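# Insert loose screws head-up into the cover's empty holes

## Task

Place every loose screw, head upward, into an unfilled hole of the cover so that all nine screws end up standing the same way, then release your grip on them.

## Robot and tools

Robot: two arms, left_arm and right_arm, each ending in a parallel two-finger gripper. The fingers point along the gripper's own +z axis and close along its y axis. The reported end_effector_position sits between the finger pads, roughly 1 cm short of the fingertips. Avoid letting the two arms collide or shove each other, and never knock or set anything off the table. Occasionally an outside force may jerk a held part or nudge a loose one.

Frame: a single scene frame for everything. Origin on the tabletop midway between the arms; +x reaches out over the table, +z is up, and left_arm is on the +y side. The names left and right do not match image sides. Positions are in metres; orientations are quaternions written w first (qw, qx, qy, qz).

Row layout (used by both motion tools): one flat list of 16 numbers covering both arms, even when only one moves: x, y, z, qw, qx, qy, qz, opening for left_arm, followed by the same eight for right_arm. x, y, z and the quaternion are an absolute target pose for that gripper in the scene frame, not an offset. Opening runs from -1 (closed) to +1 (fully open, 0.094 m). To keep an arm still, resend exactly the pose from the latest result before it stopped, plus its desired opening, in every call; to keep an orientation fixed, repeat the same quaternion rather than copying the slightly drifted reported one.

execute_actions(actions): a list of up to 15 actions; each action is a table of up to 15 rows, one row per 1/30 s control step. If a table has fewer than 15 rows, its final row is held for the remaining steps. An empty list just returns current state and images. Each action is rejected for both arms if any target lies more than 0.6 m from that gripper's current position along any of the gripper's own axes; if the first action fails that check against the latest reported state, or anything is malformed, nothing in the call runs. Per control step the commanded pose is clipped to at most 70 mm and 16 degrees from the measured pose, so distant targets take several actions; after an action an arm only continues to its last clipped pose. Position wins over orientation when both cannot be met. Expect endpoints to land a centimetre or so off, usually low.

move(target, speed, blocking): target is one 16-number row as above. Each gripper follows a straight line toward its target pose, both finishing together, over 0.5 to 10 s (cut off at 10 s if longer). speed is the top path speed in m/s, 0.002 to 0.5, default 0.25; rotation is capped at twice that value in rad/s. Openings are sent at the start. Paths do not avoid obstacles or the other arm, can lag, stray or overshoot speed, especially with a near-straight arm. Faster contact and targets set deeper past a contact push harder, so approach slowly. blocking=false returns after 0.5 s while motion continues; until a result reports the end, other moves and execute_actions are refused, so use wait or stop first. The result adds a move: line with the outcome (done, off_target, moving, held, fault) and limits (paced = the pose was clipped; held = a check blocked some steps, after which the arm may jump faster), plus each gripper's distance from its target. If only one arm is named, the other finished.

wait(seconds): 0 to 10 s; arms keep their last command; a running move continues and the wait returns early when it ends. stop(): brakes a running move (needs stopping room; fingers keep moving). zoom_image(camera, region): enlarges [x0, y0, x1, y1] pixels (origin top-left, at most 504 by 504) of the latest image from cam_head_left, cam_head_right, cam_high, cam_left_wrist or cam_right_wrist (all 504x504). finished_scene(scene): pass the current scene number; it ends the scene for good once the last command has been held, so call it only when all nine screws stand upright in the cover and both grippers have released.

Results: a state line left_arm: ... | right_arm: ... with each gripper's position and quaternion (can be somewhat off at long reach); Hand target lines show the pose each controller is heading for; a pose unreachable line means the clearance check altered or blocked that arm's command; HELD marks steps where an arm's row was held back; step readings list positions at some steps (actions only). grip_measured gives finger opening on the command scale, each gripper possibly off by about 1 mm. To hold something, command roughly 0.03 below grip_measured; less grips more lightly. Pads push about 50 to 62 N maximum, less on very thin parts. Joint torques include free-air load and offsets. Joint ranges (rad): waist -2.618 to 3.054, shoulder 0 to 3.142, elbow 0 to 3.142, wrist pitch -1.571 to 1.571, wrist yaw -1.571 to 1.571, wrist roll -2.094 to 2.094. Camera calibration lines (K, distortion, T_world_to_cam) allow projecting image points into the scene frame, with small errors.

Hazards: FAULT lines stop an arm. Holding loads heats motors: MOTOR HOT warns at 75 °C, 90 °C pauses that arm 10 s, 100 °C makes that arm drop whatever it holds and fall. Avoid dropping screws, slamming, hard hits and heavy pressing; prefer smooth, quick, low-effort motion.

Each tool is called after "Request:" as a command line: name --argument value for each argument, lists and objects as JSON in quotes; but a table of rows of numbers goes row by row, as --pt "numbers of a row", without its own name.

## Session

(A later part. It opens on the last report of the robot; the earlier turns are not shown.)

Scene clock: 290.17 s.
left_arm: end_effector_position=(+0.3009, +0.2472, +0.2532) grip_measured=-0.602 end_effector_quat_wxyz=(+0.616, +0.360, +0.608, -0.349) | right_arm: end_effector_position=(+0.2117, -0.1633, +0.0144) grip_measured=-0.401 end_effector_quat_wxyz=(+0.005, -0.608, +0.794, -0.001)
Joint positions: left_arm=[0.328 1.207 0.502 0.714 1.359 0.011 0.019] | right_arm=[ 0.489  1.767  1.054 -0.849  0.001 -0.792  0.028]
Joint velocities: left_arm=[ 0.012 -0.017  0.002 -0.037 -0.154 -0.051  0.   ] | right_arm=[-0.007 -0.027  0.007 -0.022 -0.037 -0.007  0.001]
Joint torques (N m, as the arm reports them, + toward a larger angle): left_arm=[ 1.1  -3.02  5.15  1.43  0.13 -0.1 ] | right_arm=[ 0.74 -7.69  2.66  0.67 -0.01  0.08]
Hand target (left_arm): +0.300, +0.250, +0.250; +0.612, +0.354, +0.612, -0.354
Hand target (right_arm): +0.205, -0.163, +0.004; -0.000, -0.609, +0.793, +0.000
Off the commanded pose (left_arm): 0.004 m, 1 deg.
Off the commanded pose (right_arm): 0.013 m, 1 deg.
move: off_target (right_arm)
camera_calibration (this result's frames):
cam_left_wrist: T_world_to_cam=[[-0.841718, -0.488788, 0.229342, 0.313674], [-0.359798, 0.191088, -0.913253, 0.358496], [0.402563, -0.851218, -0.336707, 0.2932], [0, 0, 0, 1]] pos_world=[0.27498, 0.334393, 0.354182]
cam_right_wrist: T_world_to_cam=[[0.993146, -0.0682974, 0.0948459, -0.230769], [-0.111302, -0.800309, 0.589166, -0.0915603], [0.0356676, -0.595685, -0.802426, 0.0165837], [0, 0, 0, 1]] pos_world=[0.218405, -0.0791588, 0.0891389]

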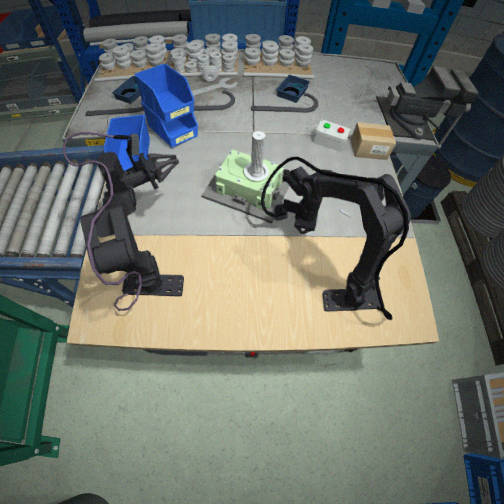

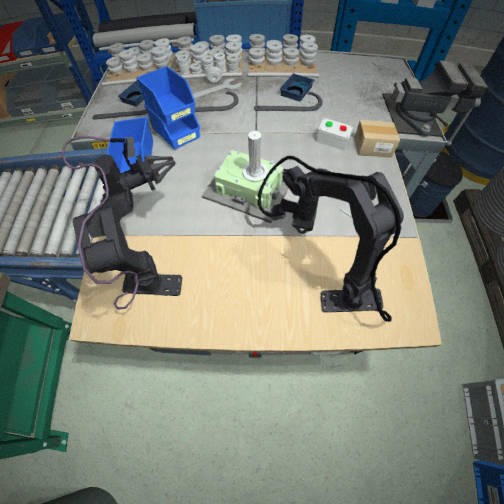

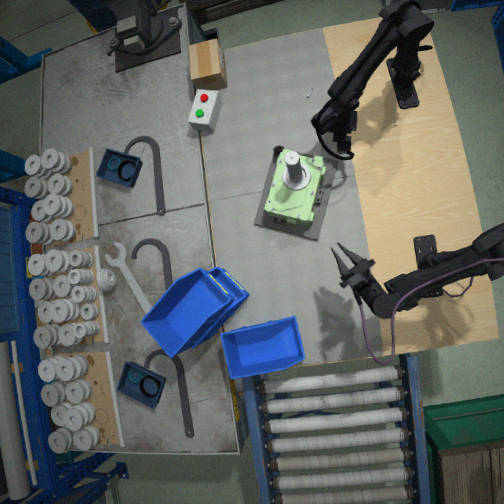

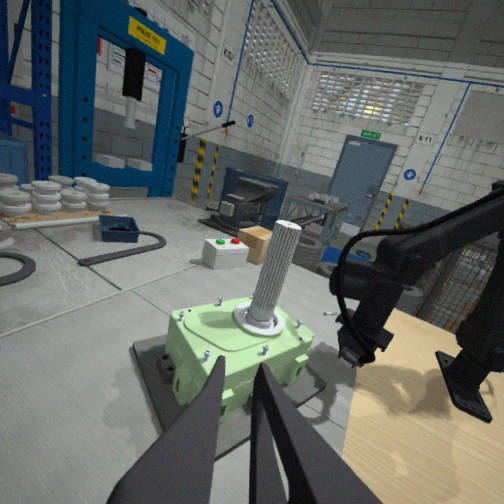

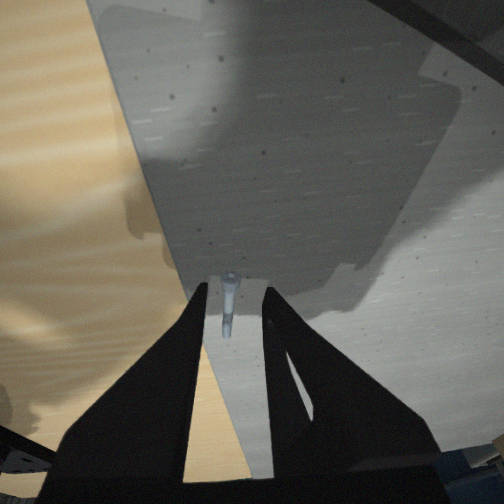

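Request:
move --target '[0.3,0.25,0.25,0.612,0.354,0.612,-0.354,-0.6,0.205,-0.163,0.003,0,-0.609,0.793,0,-1]' --speed 0.03

Request:
move --target '[0.3,0.25,0.25,0.612,0.354,0.612,-0.354,-0.6,0.21,-0.163,0.15,0,-0.609,0.793,0,-1]' --speed 0.08

Request:
move --target '[0.3,0.25,0.25,0.612,0.354,0.612,-0.354,-0.6,0.27,-0.04,0.17,0.701,-0.092,0.701,0.092,-1]' --speed 0.15

Request:
zoom_image --camera "cam_high" --region '[260,110,400,250]'

Request:
zoom_image --camera "cam_left_wrist" --region '[230,250,390,410]'

Scene clock: 291.10 s.
left_arm: end_effector_position=(+0.3009, +0.2472, +0.2532) grip_measured=-0.602 end_effector_quat_wxyz=(+0.616, +0.360, +0.608, -0.349) | right_arm: end_effector_position=(+0.2105, -0.1629, +0.0142) grip_measured=-0.931 end_effector_quat_wxyz=(+0.004, -0.608, +0.794, +0.001)
Joint positions: left_arm=[0.328 1.207 0.502 0.714 1.359 0.011 0.019] | right_arm=[ 0.489  1.766  1.052 -0.849 -0.003 -0.789  0.003]
Joint velocities: left_arm=[-0.032  0.022  0.007 -0.066 -0.037  0.037  0.   ] | right_arm=[-0.007 -0.002 -0.007  0.051 -0.022  0.007 -0.   ]
Joint torques (N m, as the arm reports them, + toward a larger angle): left_arm=[ 1.13 -3.02  5.17  1.42  0.12 -0.1 ] | right_arm=[ 0.7  -7.56  2.82  0.69  0.03  0.08]
Hand target (left_arm): +0.300, +0.250, +0.250; +0.612, +0.354, +0.612, -0.354
Hand target (right_arm): +0.205, -0.163, +0.003; -0.000, -0.609, +0.793, +0.000
Off the commanded pose (left_arm): 0.004 m, 1 deg.
Off the commanded pose (right_arm): 0.012 m, 1 deg.
move: off_target (right_arm)
camera_calibration (this result's frames):
cam_left_wrist: T_world_to_cam=[[-0.841718, -0.488788, 0.229342, 0.313674], [-0.359798, 0.191088, -0.913253, 0.358496], [0.402563, -0.851218, -0.336707, 0.2932], [0, 0, 0, 1]] pos_world=[0.27498, 0.334393, 0.354182]
cam_right_wrist: T_world_to_cam=[[0.993347, -0.0703807, 0.091147, -0.22991], [-0.110709, -0.801509, 0.587645, -0.0915432], [0.0316964, -0.593826, -0.803969, 0.0178409], [0, 0, 0, 1]] pos_world=[0.217681, -0.0789596, 0.0890941]

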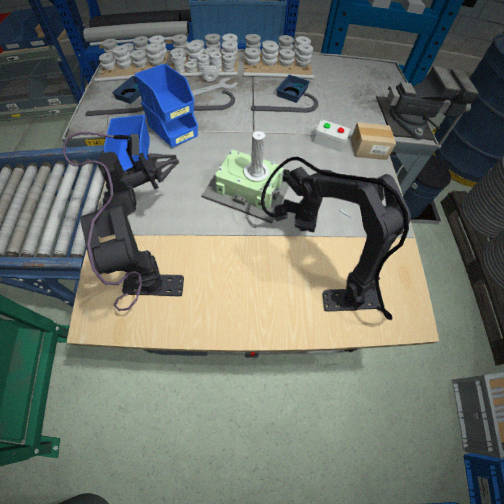

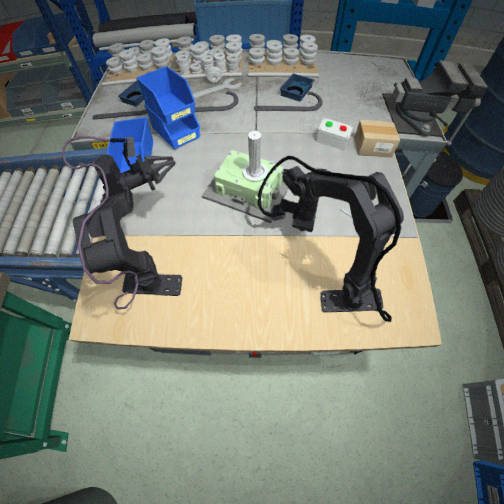

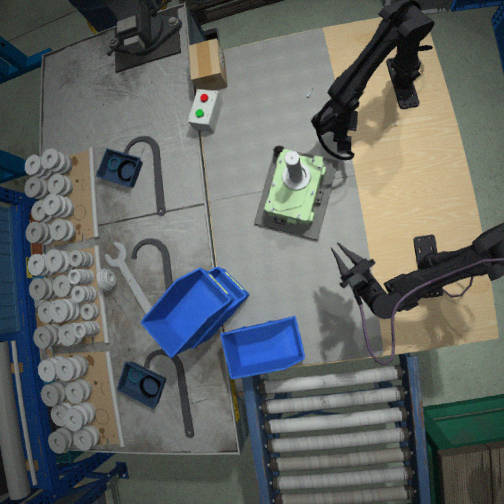

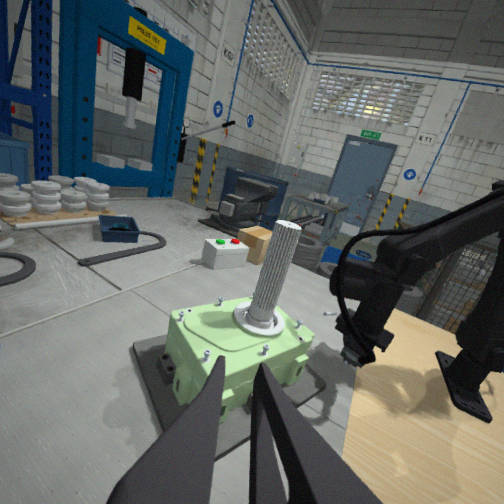

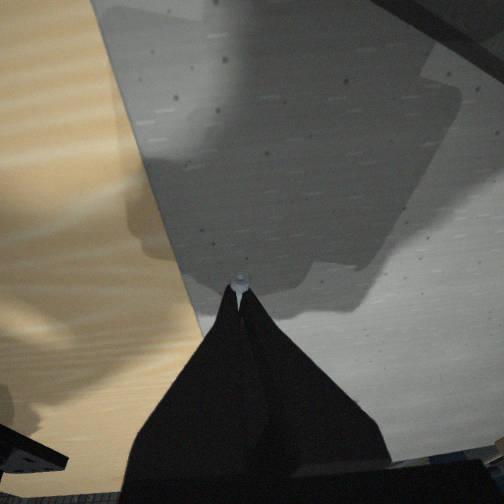

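Scene clock: 293.33 s.
left_arm: end_effector_position=(+0.3009, +0.2472, +0.2532) grip_measured=-0.602 end_effector_quat_wxyz=(+0.616, +0.360, +0.608, -0.349) | right_arm: end_effector_position=(+0.2095, -0.1638, +0.1383) grip_measured=-0.931 end_effector_quat_wxyz=(-0.015, -0.608, +0.794, +0.003)
Joint positions: left_arm=[0.328 1.207 0.502 0.714 1.359 0.011 0.019] | right_arm=[ 0.489  1.691  1.475 -1.385 -0.001 -0.789  0.003]
Joint velocities: left_arm=[ 0.002 -0.007 -0.017 -0.095  0.037 -0.022 -0.   ] | right_arm=[ 0.012 -0.012  0.022 -0.037  0.022 -0.007 -0.   ]
Joint torques (N m, as the arm reports them, + toward a larger angle): left_arm=[ 1.11 -3.02  5.17  1.43  0.13 -0.11] | right_arm=[  0.17 -10.06   7.91   0.11   0.02  -0.03]
Hand target (left_arm): +0.300, +0.250, +0.250; +0.612, +0.354, +0.612, -0.354
Hand target (right_arm): +0.210, -0.163, +0.150; -0.000, -0.609, +0.793, -0.000
Off the commanded pose (left_arm): 0.004 m, 1 deg.
Off the commanded pose (right_arm): 0.012 m, 2 deg.
move: off_target (right_arm)
camera_calibration (this result's frames):
cam_left_wrist: T_world_to_cam=[[-0.841718, -0.488788, 0.229342, 0.313674], [-0.359798, 0.191088, -0.913253, 0.358496], [0.402563, -0.851218, -0.336707, 0.2932], [0, 0, 0, 1]] pos_world=[0.27498, 0.334393, 0.354182]
cam_right_wrist: T_world_to_cam=[[0.995833, -0.0688543, 0.059797, -0.236179], [-0.091034, -0.789533, 0.606919, -0.170061], [0.00542273, -0.609833, -0.792511, 0.118435], [0, 0, 0, 1]] pos_world=[0.219072, -0.0783048, 0.211197]

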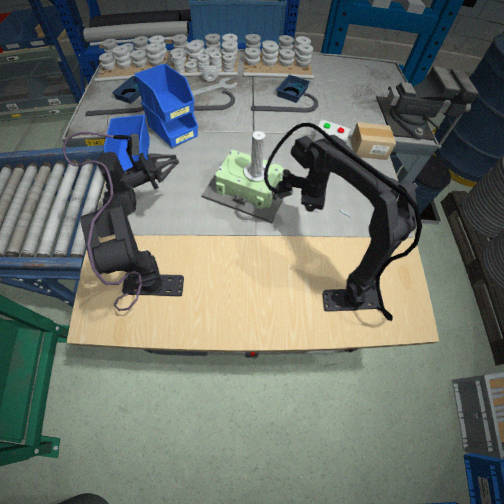

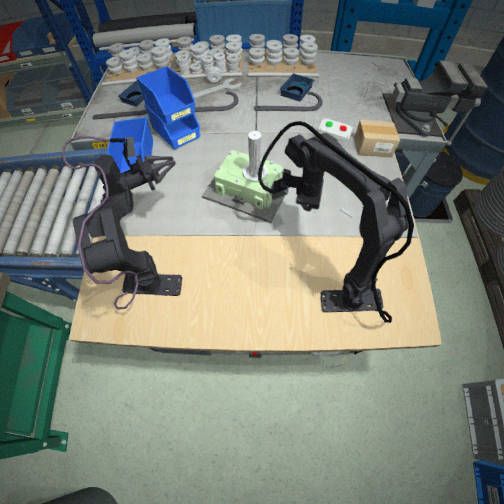

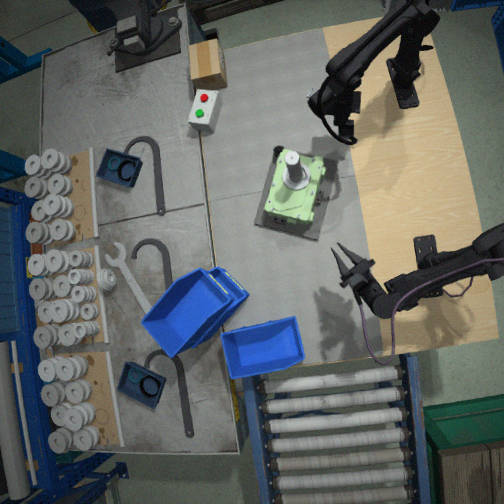

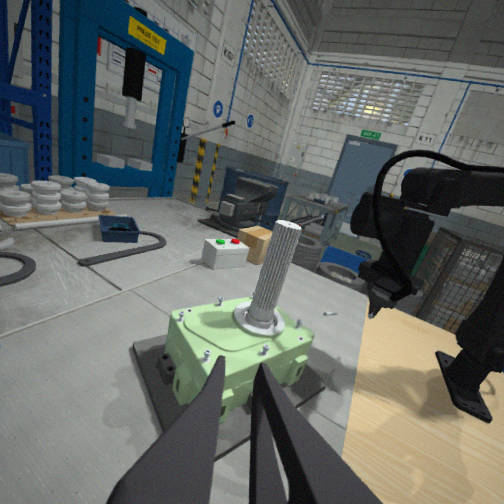

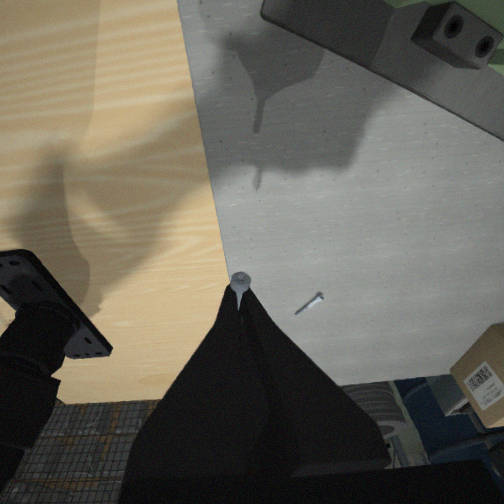

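Scene clock: 300.17 s.
left_arm: end_effector_position=(+0.3009, +0.2472, +0.2532) grip_measured=-0.602 end_effector_quat_wxyz=(+0.616, +0.360, +0.608, -0.349) | right_arm: end_effector_position=(+0.2717, -0.0439, +0.1794) grip_measured=-0.931 end_effector_quat_wxyz=(+0.707, -0.091, +0.695, +0.098)
Joint positions: left_arm=[0.328 1.207 0.502 0.714 1.359 0.011 0.019] | right_arm=[ 0.95   1.683  0.484  1.222  0.709 -0.007  0.003]
Joint velocities: left_arm=[-0.007 -0.002  0.002  0.022 -0.037 -0.037 -0.   ] | right_arm=[-0.017  0.007  0.002 -0.037  0.007 -0.095 -0.002]
Joint torques (N m, as the arm reports them, + toward a larger angle): left_arm=[ 1.12 -3.04  5.17  1.42  0.12 -0.1 ] | right_arm=[ 0.58 -5.22  5.28  1.72  0.08 -0.06]
Hand target (left_arm): +0.300, +0.250, +0.250; +0.612, +0.354, +0.612, -0.354
Hand target (right_arm): +0.270, -0.041, +0.171; +0.702, -0.099, +0.699, +0.092
Off the commanded pose (left_arm): 0.004 m, 1 deg.
Off the commanded pose (right_arm): 0.010 m, 1 deg.
move: done
camera_calibration (this result's frames):
cam_left_wrist: T_world_to_cam=[[-0.841718, -0.488788, 0.229342, 0.313674], [-0.359798, 0.191088, -0.913253, 0.358496], [0.402563, -0.851218, -0.336707, 0.2932], [0, 0, 0, 1]] pos_world=[0.27498, 0.334393, 0.354182]
cam_right_wrist: T_world_to_cam=[[0.17359, -0.967695, 0.182849, -0.130473], [-0.531932, -0.248385, -0.809538, 0.30295], [0.828803, 0.0432648, -0.557865, -0.0133586], [0, 0, 0, 1]] pos_world=[0.194869, -0.0504317, 0.261654]

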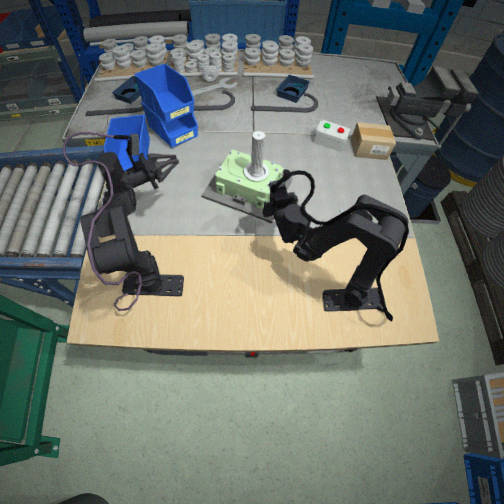

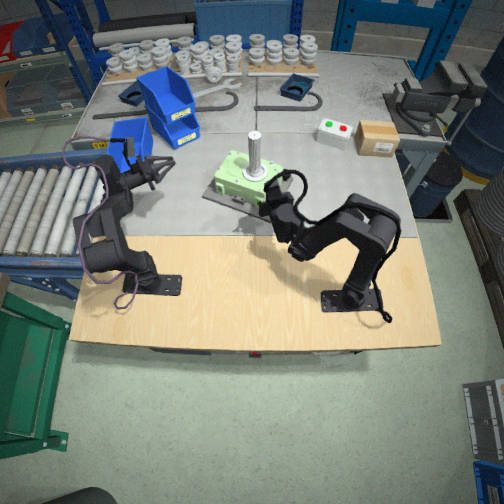

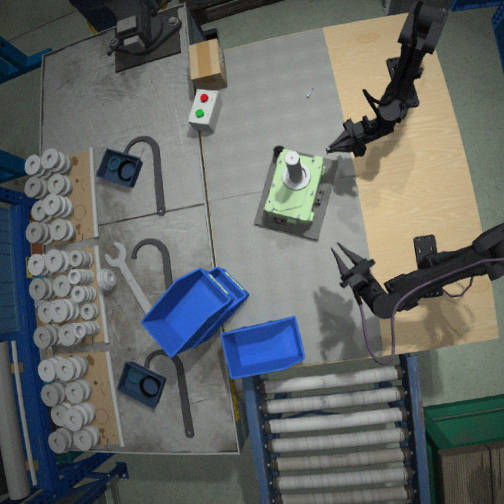

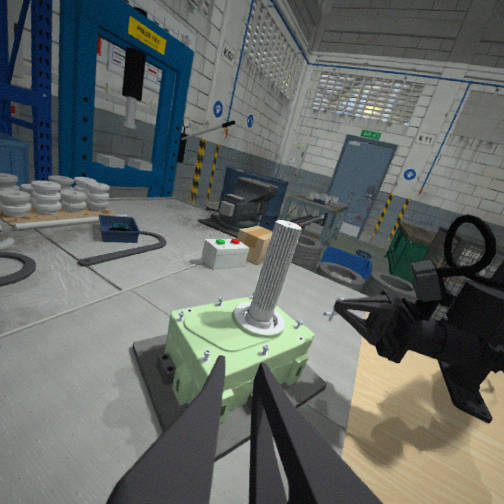

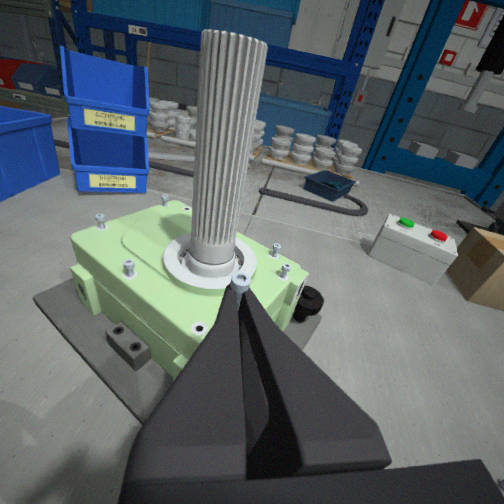

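Region (260, 110, 400, 250) of cam_high's 504x504 image, scaled by 3.600, with more detail than that image has.

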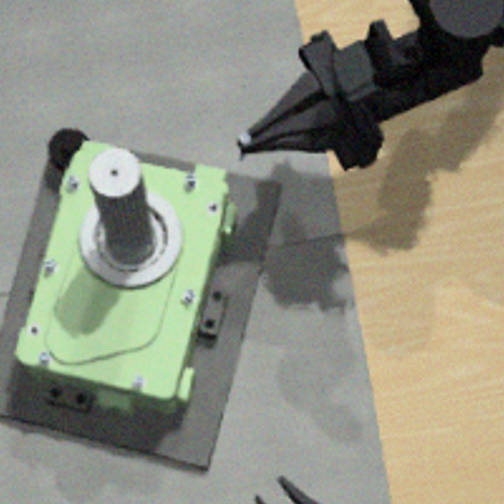

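Region (230, 250, 390, 410) of cam_left_wrist's 504x504 image, scaled by 3.150, with more detail than that image has.

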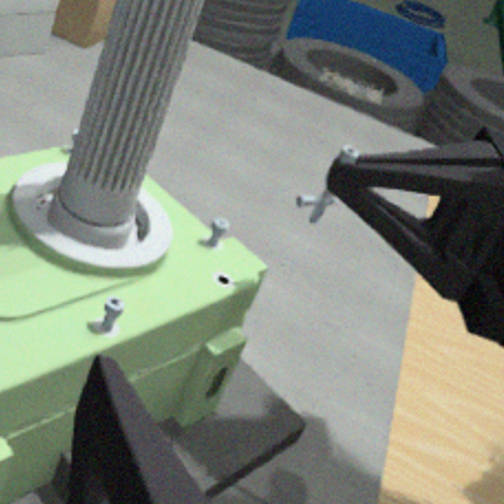

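Request:
move --target '[0.3,0.25,0.25,0.612,0.354,0.612,-0.354,-0.6,0.296,-0.018,0.145,0.701,-0.092,0.701,0.092,-1]' --speed 0.05

Request:
zoom_image --camera "cam_high" --region '[260,110,400,250]'

Request:
zoom_image --camera "cam_left_wrist" --region '[230,250,390,410]'

Scene clock: 301.53 s.
left_arm: end_effector_position=(+0.3009, +0.2472, +0.2532) grip_measured=-0.602 end_effector_quat_wxyz=(+0.616, +0.360, +0.608, -0.349) | right_arm: end_effector_position=(+0.2906, -0.0207, +0.1457) grip_measured=-0.931 end_effector_quat_wxyz=(+0.700, -0.096, +0.702, +0.090)
Joint positions: left_arm=[0.328 1.207 0.502 0.714 1.359 0.011 0.019] | right_arm=[ 0.943  1.898  0.582  1.311  0.707 -0.005  0.003]
Joint velocities: left_arm=[-0.022 -0.007 -0.027  0.051 -0.007  0.066 -0.001] | right_arm=[ 0.007  0.002 -0.007 -0.037 -0.007 -0.022  0.   ]
Joint torques (N m, as the arm reports them, + toward a larger angle): left_arm=[ 1.13 -3.04  5.19  1.43  0.12 -0.1 ] | right_arm=[-0.6  -6.98  6.48  1.7  -0.05  0.06]
Hand target (left_arm): +0.300, +0.250, +0.250; +0.612, +0.354, +0.612, -0.354
Hand target (right_arm): +0.296, -0.018, +0.145; +0.701, -0.092, +0.701, +0.092
Off the commanded pose (left_arm): 0.004 m, 1 deg.
Off the commanded pose (right_arm): 0.006 m, 1 deg.
move: done
camera_calibration (this result's frames):
cam_left_wrist: T_world_to_cam=[[-0.841718, -0.488788, 0.229342, 0.313674], [-0.359798, 0.191088, -0.913253, 0.358496], [0.402563, -0.851218, -0.336707, 0.2932], [0, 0, 0, 1]] pos_world=[0.27498, 0.334393, 0.354182]
cam_right_wrist: T_world_to_cam=[[0.172335, -0.964428, 0.200447, -0.107284], [-0.546292, -0.262906, -0.795265, 0.293301], [0.819674, 0.0275497, -0.572167, -0.0444663], [0, 0, 0, 1]] pos_world=[0.215165, -0.0251318, 0.229315]

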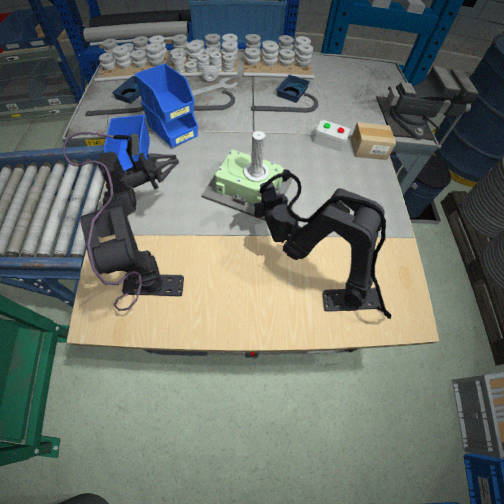

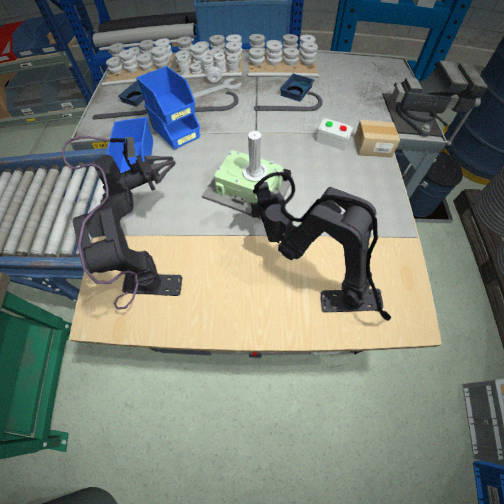

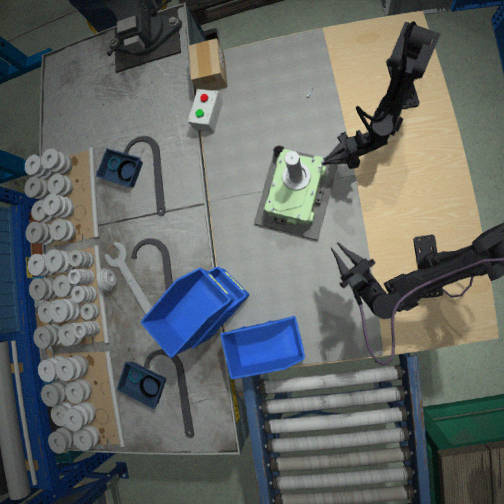

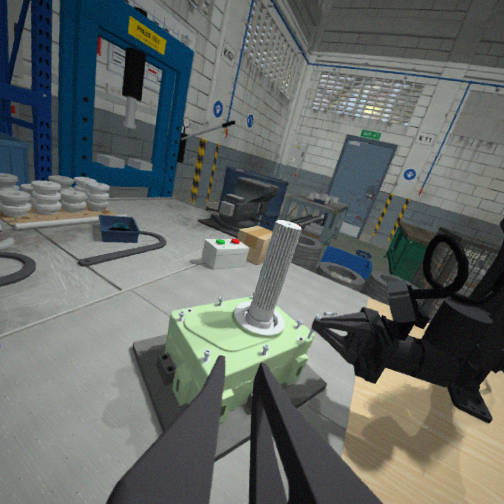

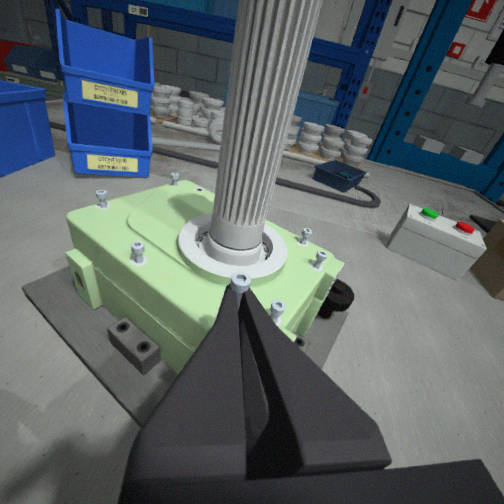

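Region (260, 110, 400, 250) of cam_high's 504x504 image, scaled by 3.600, with more detail than that image has.

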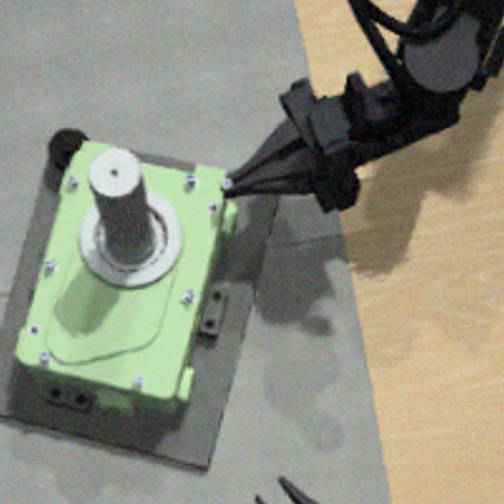

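Region (230, 250, 390, 410) of cam_left_wrist's 504x504 image, scaled by 3.150, with more detail than that image has.

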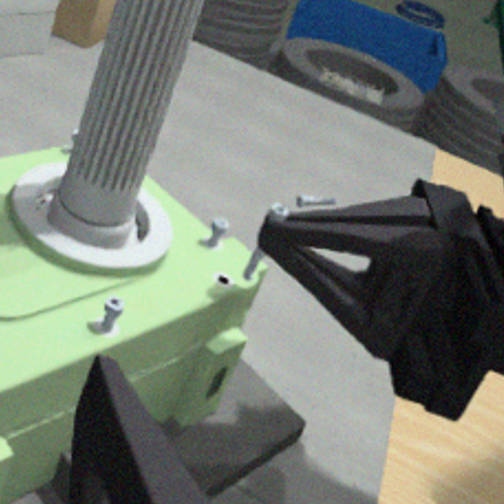

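Need ≈+10 x, +3 y.

Request:
move --target '[0.3,0.25,0.25,0.612,0.354,0.612,-0.354,-0.6,0.306,-0.015,0.15,0.701,-0.092,0.701,0.092,-1]' --speed 0.02

Request:
zoom_image --camera "cam_high" --region '[280,130,360,210]'

Request:
zoom_image --camera "cam_left_wrist" --region '[260,290,350,380]'

Scene clock: 302.70 s.
left_arm: end_effector_position=(+0.3009, +0.2472, +0.2532) grip_measured=-0.602 end_effector_quat_wxyz=(+0.616, +0.360, +0.608, -0.349) | right_arm: end_effector_position=(+0.3007, -0.0176, +0.1557) grip_measured=-0.931 end_effector_quat_wxyz=(+0.706, -0.089, +0.696, +0.096)
Joint positions: left_arm=[0.328 1.207 0.502 0.714 1.359 0.011 0.019] | right_arm=[ 0.922  1.898  0.621  1.297  0.688 -0.005  0.003]
Joint velocities: left_arm=[-0.012  0.007  0.012  0.037 -0.007 -0.051 -0.   ] | right_arm=[ 0.012 -0.022 -0.017 -0.037 -0.022  0.095  0.001]
Joint torques (N m, as the arm reports them, + toward a larger angle): left_arm=[ 1.14 -3.02  5.18  1.43  0.12 -0.1 ] | right_arm=[-0.56 -7.37  6.61  1.55 -0.05  0.05]
Hand target (left_arm): +0.300, +0.250, +0.250; +0.612, +0.354, +0.612, -0.354
Hand target (right_arm): +0.306, -0.015, +0.150; +0.701, -0.092, +0.701, +0.092
Off the commanded pose (left_arm): 0.004 m, 1 deg.
Off the commanded pose (right_arm): 0.008 m, 1 deg.
move: done
camera_calibration (this result's frames):
cam_left_wrist: T_world_to_cam=[[-0.841718, -0.488788, 0.229342, 0.313674], [-0.359798, 0.191088, -0.913253, 0.358496], [0.402563, -0.851218, -0.336707, 0.2932], [0, 0, 0, 1]] pos_world=[0.27498, 0.334393, 0.354182]
cam_right_wrist: T_world_to_cam=[[0.167742, -0.968635, 0.183329, -0.104029], [-0.535283, -0.245654, -0.808162, 0.30654], [0.827849, 0.0374294, -0.5597, -0.0512889], [0, 0, 0, 1]] pos_world=[0.223995, -0.0235436, 0.238099]

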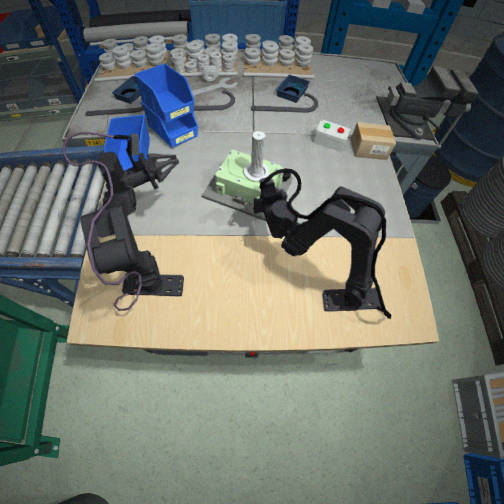

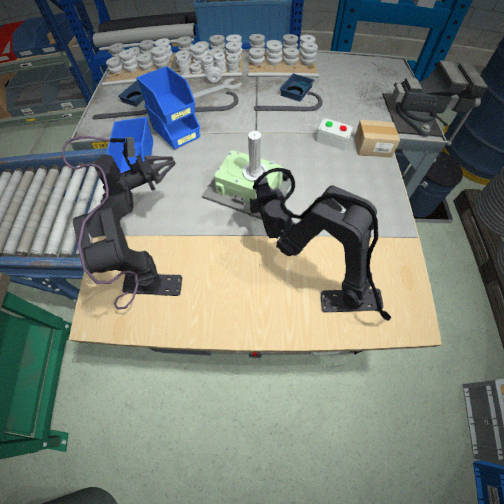

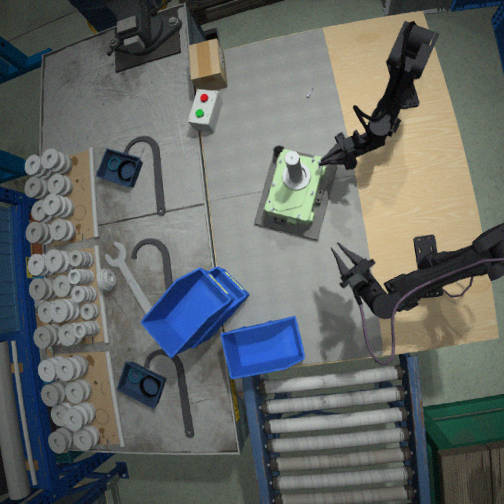

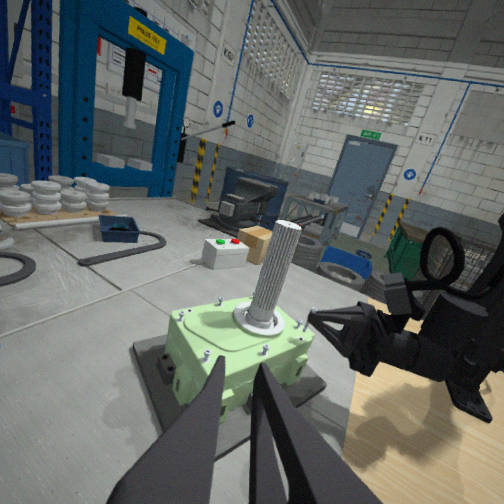

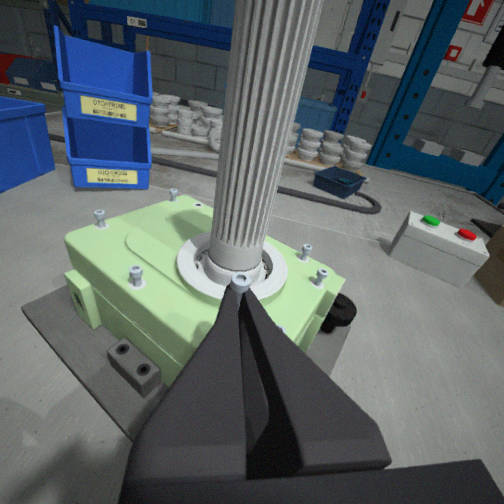

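Region (280, 130, 360, 210) of cam_high's 504x504 image, scaled by 6.300, with more detail than that image has.

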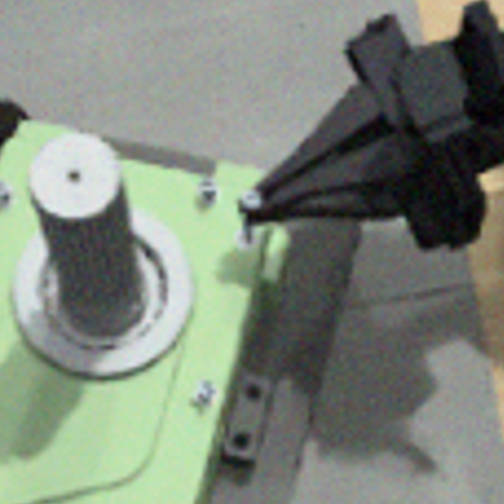

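Region (260, 290, 350, 380) of cam_left_wrist's 504x504 image, scaled by 5.600, with more detail than that image has.

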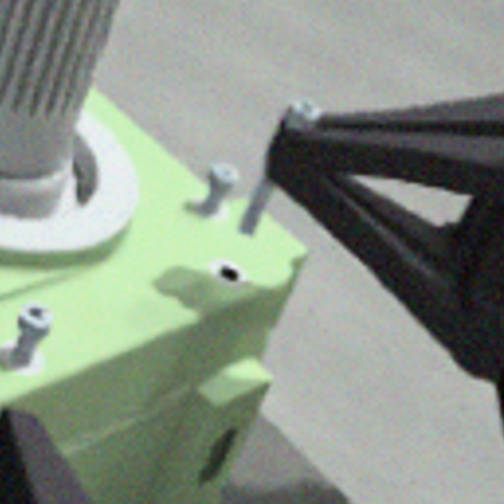

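Request:
move --target '[0.3,0.25,0.25,0.612,0.354,0.612,-0.354,-0.6,0.306,-0.015,0.135,0.701,-0.092,0.701,0.092,-1]' --speed 0.015

Request:
zoom_image --camera "cam_left_wrist" --region '[260,290,350,380]'

Scene clock: 304.43 s.
left_arm: end_effector_position=(+0.3009, +0.2472, +0.2532) grip_measured=-0.602 end_effector_quat_wxyz=(+0.616, +0.360, +0.608, -0.349) | right_arm: end_effector_position=(+0.3016, -0.0161, +0.1401) grip_measured=-0.931 end_effector_quat_wxyz=(+0.703, -0.092, +0.699, +0.093)
Joint positions: left_arm=[0.328 1.207 0.502 0.714 1.359 0.011 0.019] | right_arm=[ 0.922  1.959  0.621  1.346  0.687 -0.005  0.003]
Joint velocities: left_arm=[-0.012  0.007 -0.002  0.037  0.051  0.051  0.001] | right_arm=[-0.002 -0.002 -0.022  0.022 -0.022 -0.007  0.   ]
Joint torques (N m, as the arm reports them, + toward a larger angle): left_arm=[ 1.13 -3.02  5.18  1.43  0.13 -0.1 ] | right_arm=[-0.52 -7.37  5.76  1.73 -0.07  0.06]
Hand target (left_arm): +0.300, +0.250, +0.250; +0.612, +0.354, +0.612, -0.354
Hand target (right_arm): +0.306, -0.015, +0.135; +0.701, -0.092, +0.701, +0.092
Off the commanded pose (left_arm): 0.004 m, 1 deg.
Off the commanded pose (right_arm): 0.007 m, 0 deg.
move: done
camera_calibration (this result's frames):
cam_left_wrist: T_world_to_cam=[[-0.841718, -0.488788, 0.229342, 0.313674], [-0.359798, 0.191088, -0.913253, 0.358496], [0.402563, -0.851218, -0.336707, 0.2932], [0, 0, 0, 1]] pos_world=[0.27498, 0.334393, 0.354182]
cam_right_wrist: T_world_to_cam=[[0.16981, -0.966643, 0.191746, -0.101672], [-0.540802, -0.254063, -0.801864, 0.295422], [0.823831, 0.0324676, -0.565905, -0.058842], [0, 0, 0, 1]] pos_world=[0.225505, -0.0213139, 0.223084]

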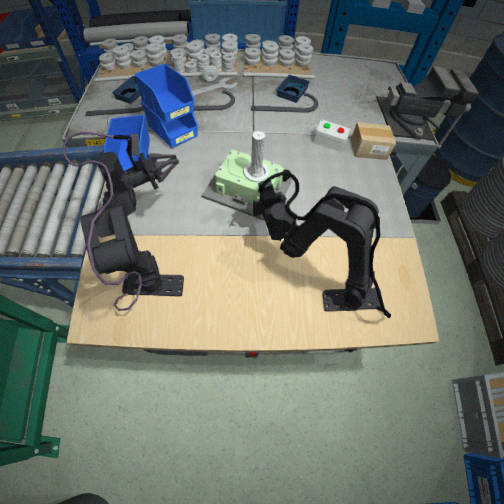

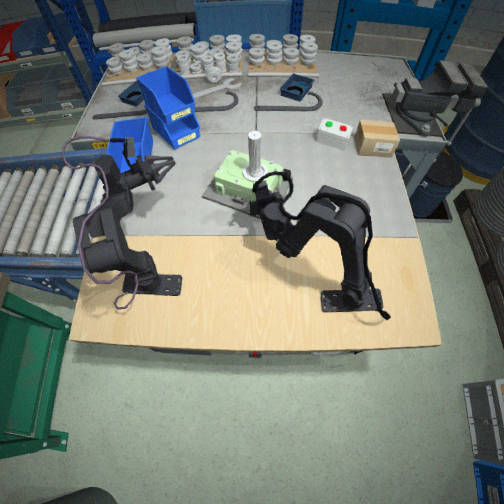

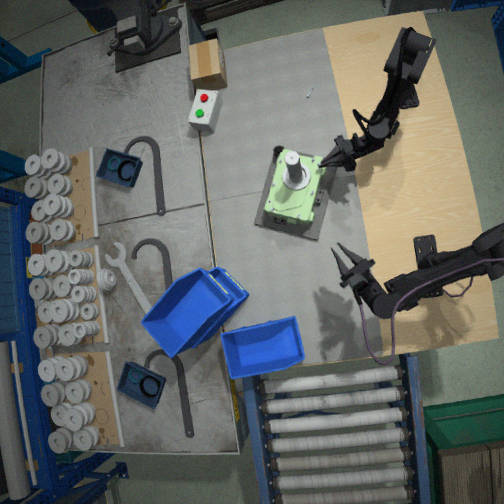

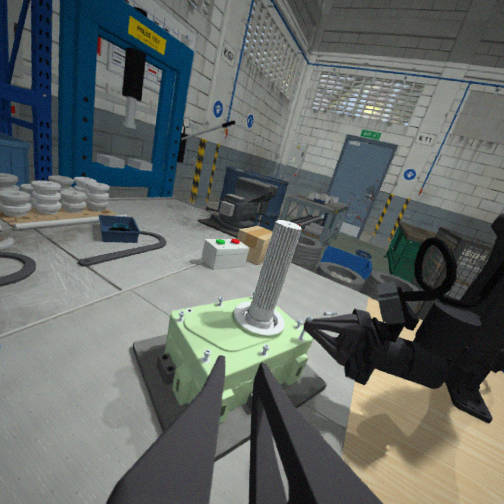

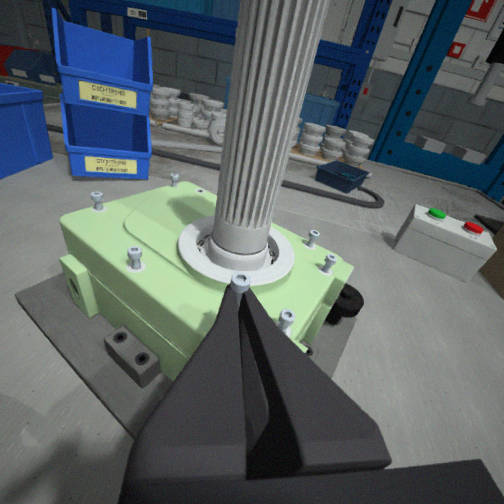

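Region (260, 290, 350, 380) of cam_left_wrist's 504x504 image, scaled by 5.600, with more detail than that image has.

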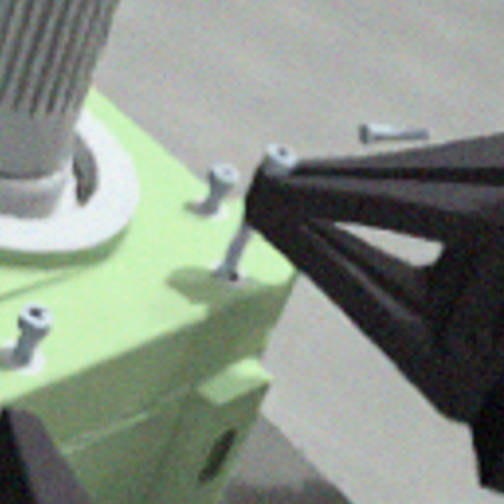

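Request:
move --target '[0.3,0.25,0.25,0.612,0.354,0.612,-0.354,-0.6,0.304,-0.016,0.125,0.701,-0.092,0.701,0.092,-1]' --speed 0.01

Request:
zoom_image --camera "cam_left_wrist" --region '[260,290,350,380]'

Scene clock: 306.27 s.
left_arm: end_effector_position=(+0.3009, +0.2472, +0.2532) grip_measured=-0.602 end_effector_quat_wxyz=(+0.616, +0.360, +0.608, -0.349) | right_arm: end_effector_position=(+0.3018, -0.0158, +0.1396) grip_measured=-0.931 end_effector_quat_wxyz=(+0.711, -0.084, +0.691, +0.101)
Joint positions: left_arm=[0.328 1.207 0.502 0.714 1.359 0.011 0.019] | right_arm=[ 0.922  1.993  0.621  1.413  0.687 -0.005  0.003]
Joint velocities: left_arm=[-0.007  0.017  0.007  0.081  0.037  0.007  0.001] | right_arm=[-0.007  0.027  0.007  0.037 -0.051  0.022  0.   ]
Joint torques (N m, as the arm reports them, + toward a larger angle): left_arm=[ 1.11 -3.01  5.17  1.42  0.12 -0.1 ] | right_arm=[-0.27 -6.96  4.59  1.58 -0.03  0.04]
Hand target (left_arm): +0.300, +0.250, +0.250; +0.612, +0.354, +0.612, -0.354
Hand target (right_arm): +0.304, -0.016, +0.125; +0.701, -0.092, +0.701, +0.092
Off the commanded pose (left_arm): 0.004 m, 1 deg.
Off the commanded pose (right_arm): 0.015 m, 2 deg.
move: off_target (right_arm)
camera_calibration (this result's frames):
cam_left_wrist: T_world_to_cam=[[-0.841718, -0.488788, 0.229342, 0.313674], [-0.359798, 0.191088, -0.913253, 0.358496], [0.402563, -0.851218, -0.336707, 0.2932], [0, 0, 0, 1]] pos_world=[0.27498, 0.334393, 0.354182]
cam_right_wrist: T_world_to_cam=[[0.166366, -0.971458, 0.169093, -0.0971877], [-0.525339, -0.232441, -0.818529, 0.29324], [0.834471, 0.0473448, -0.549015, -0.0646434], [0, 0, 0, 1]] pos_world=[0.224162, -0.0231923, 0.220969]

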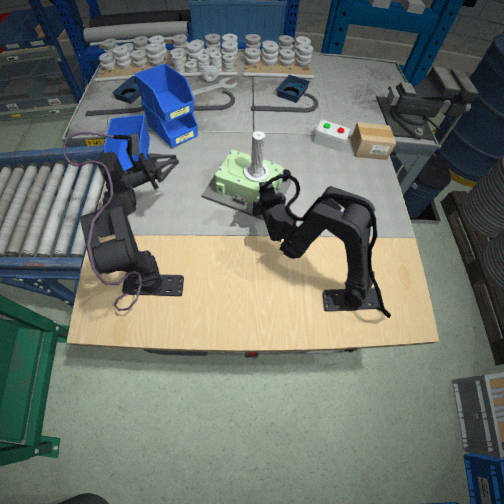

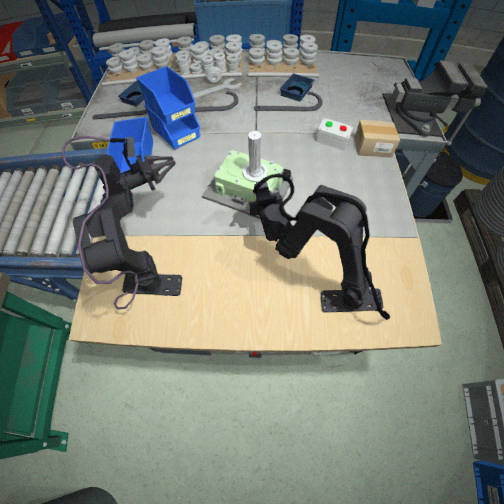

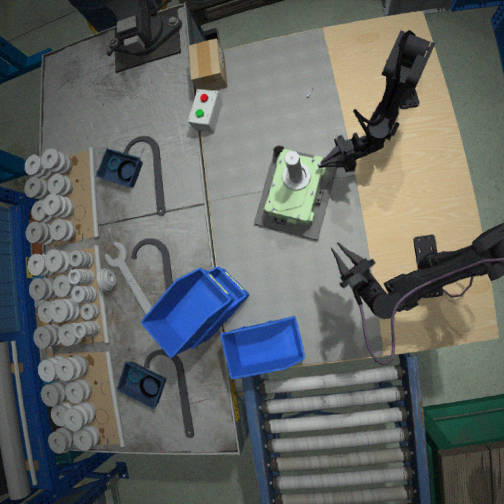

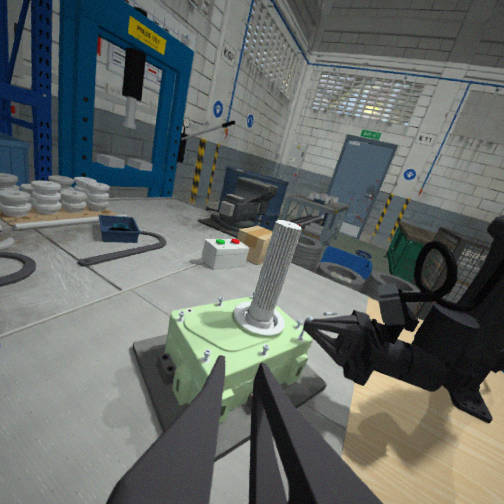

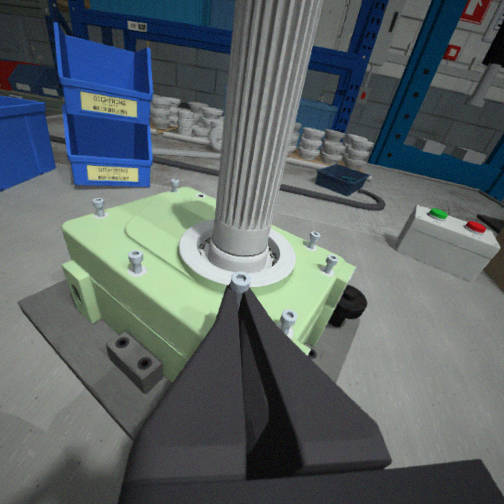

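Region (260, 290, 350, 380) of cam_left_wrist's 504x504 image, scaled by 5.600, with more detail than that image has.

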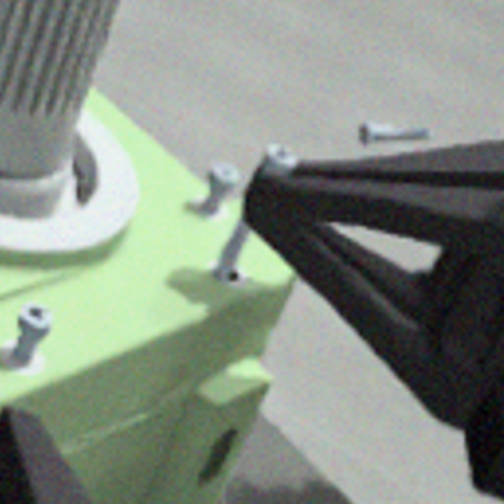

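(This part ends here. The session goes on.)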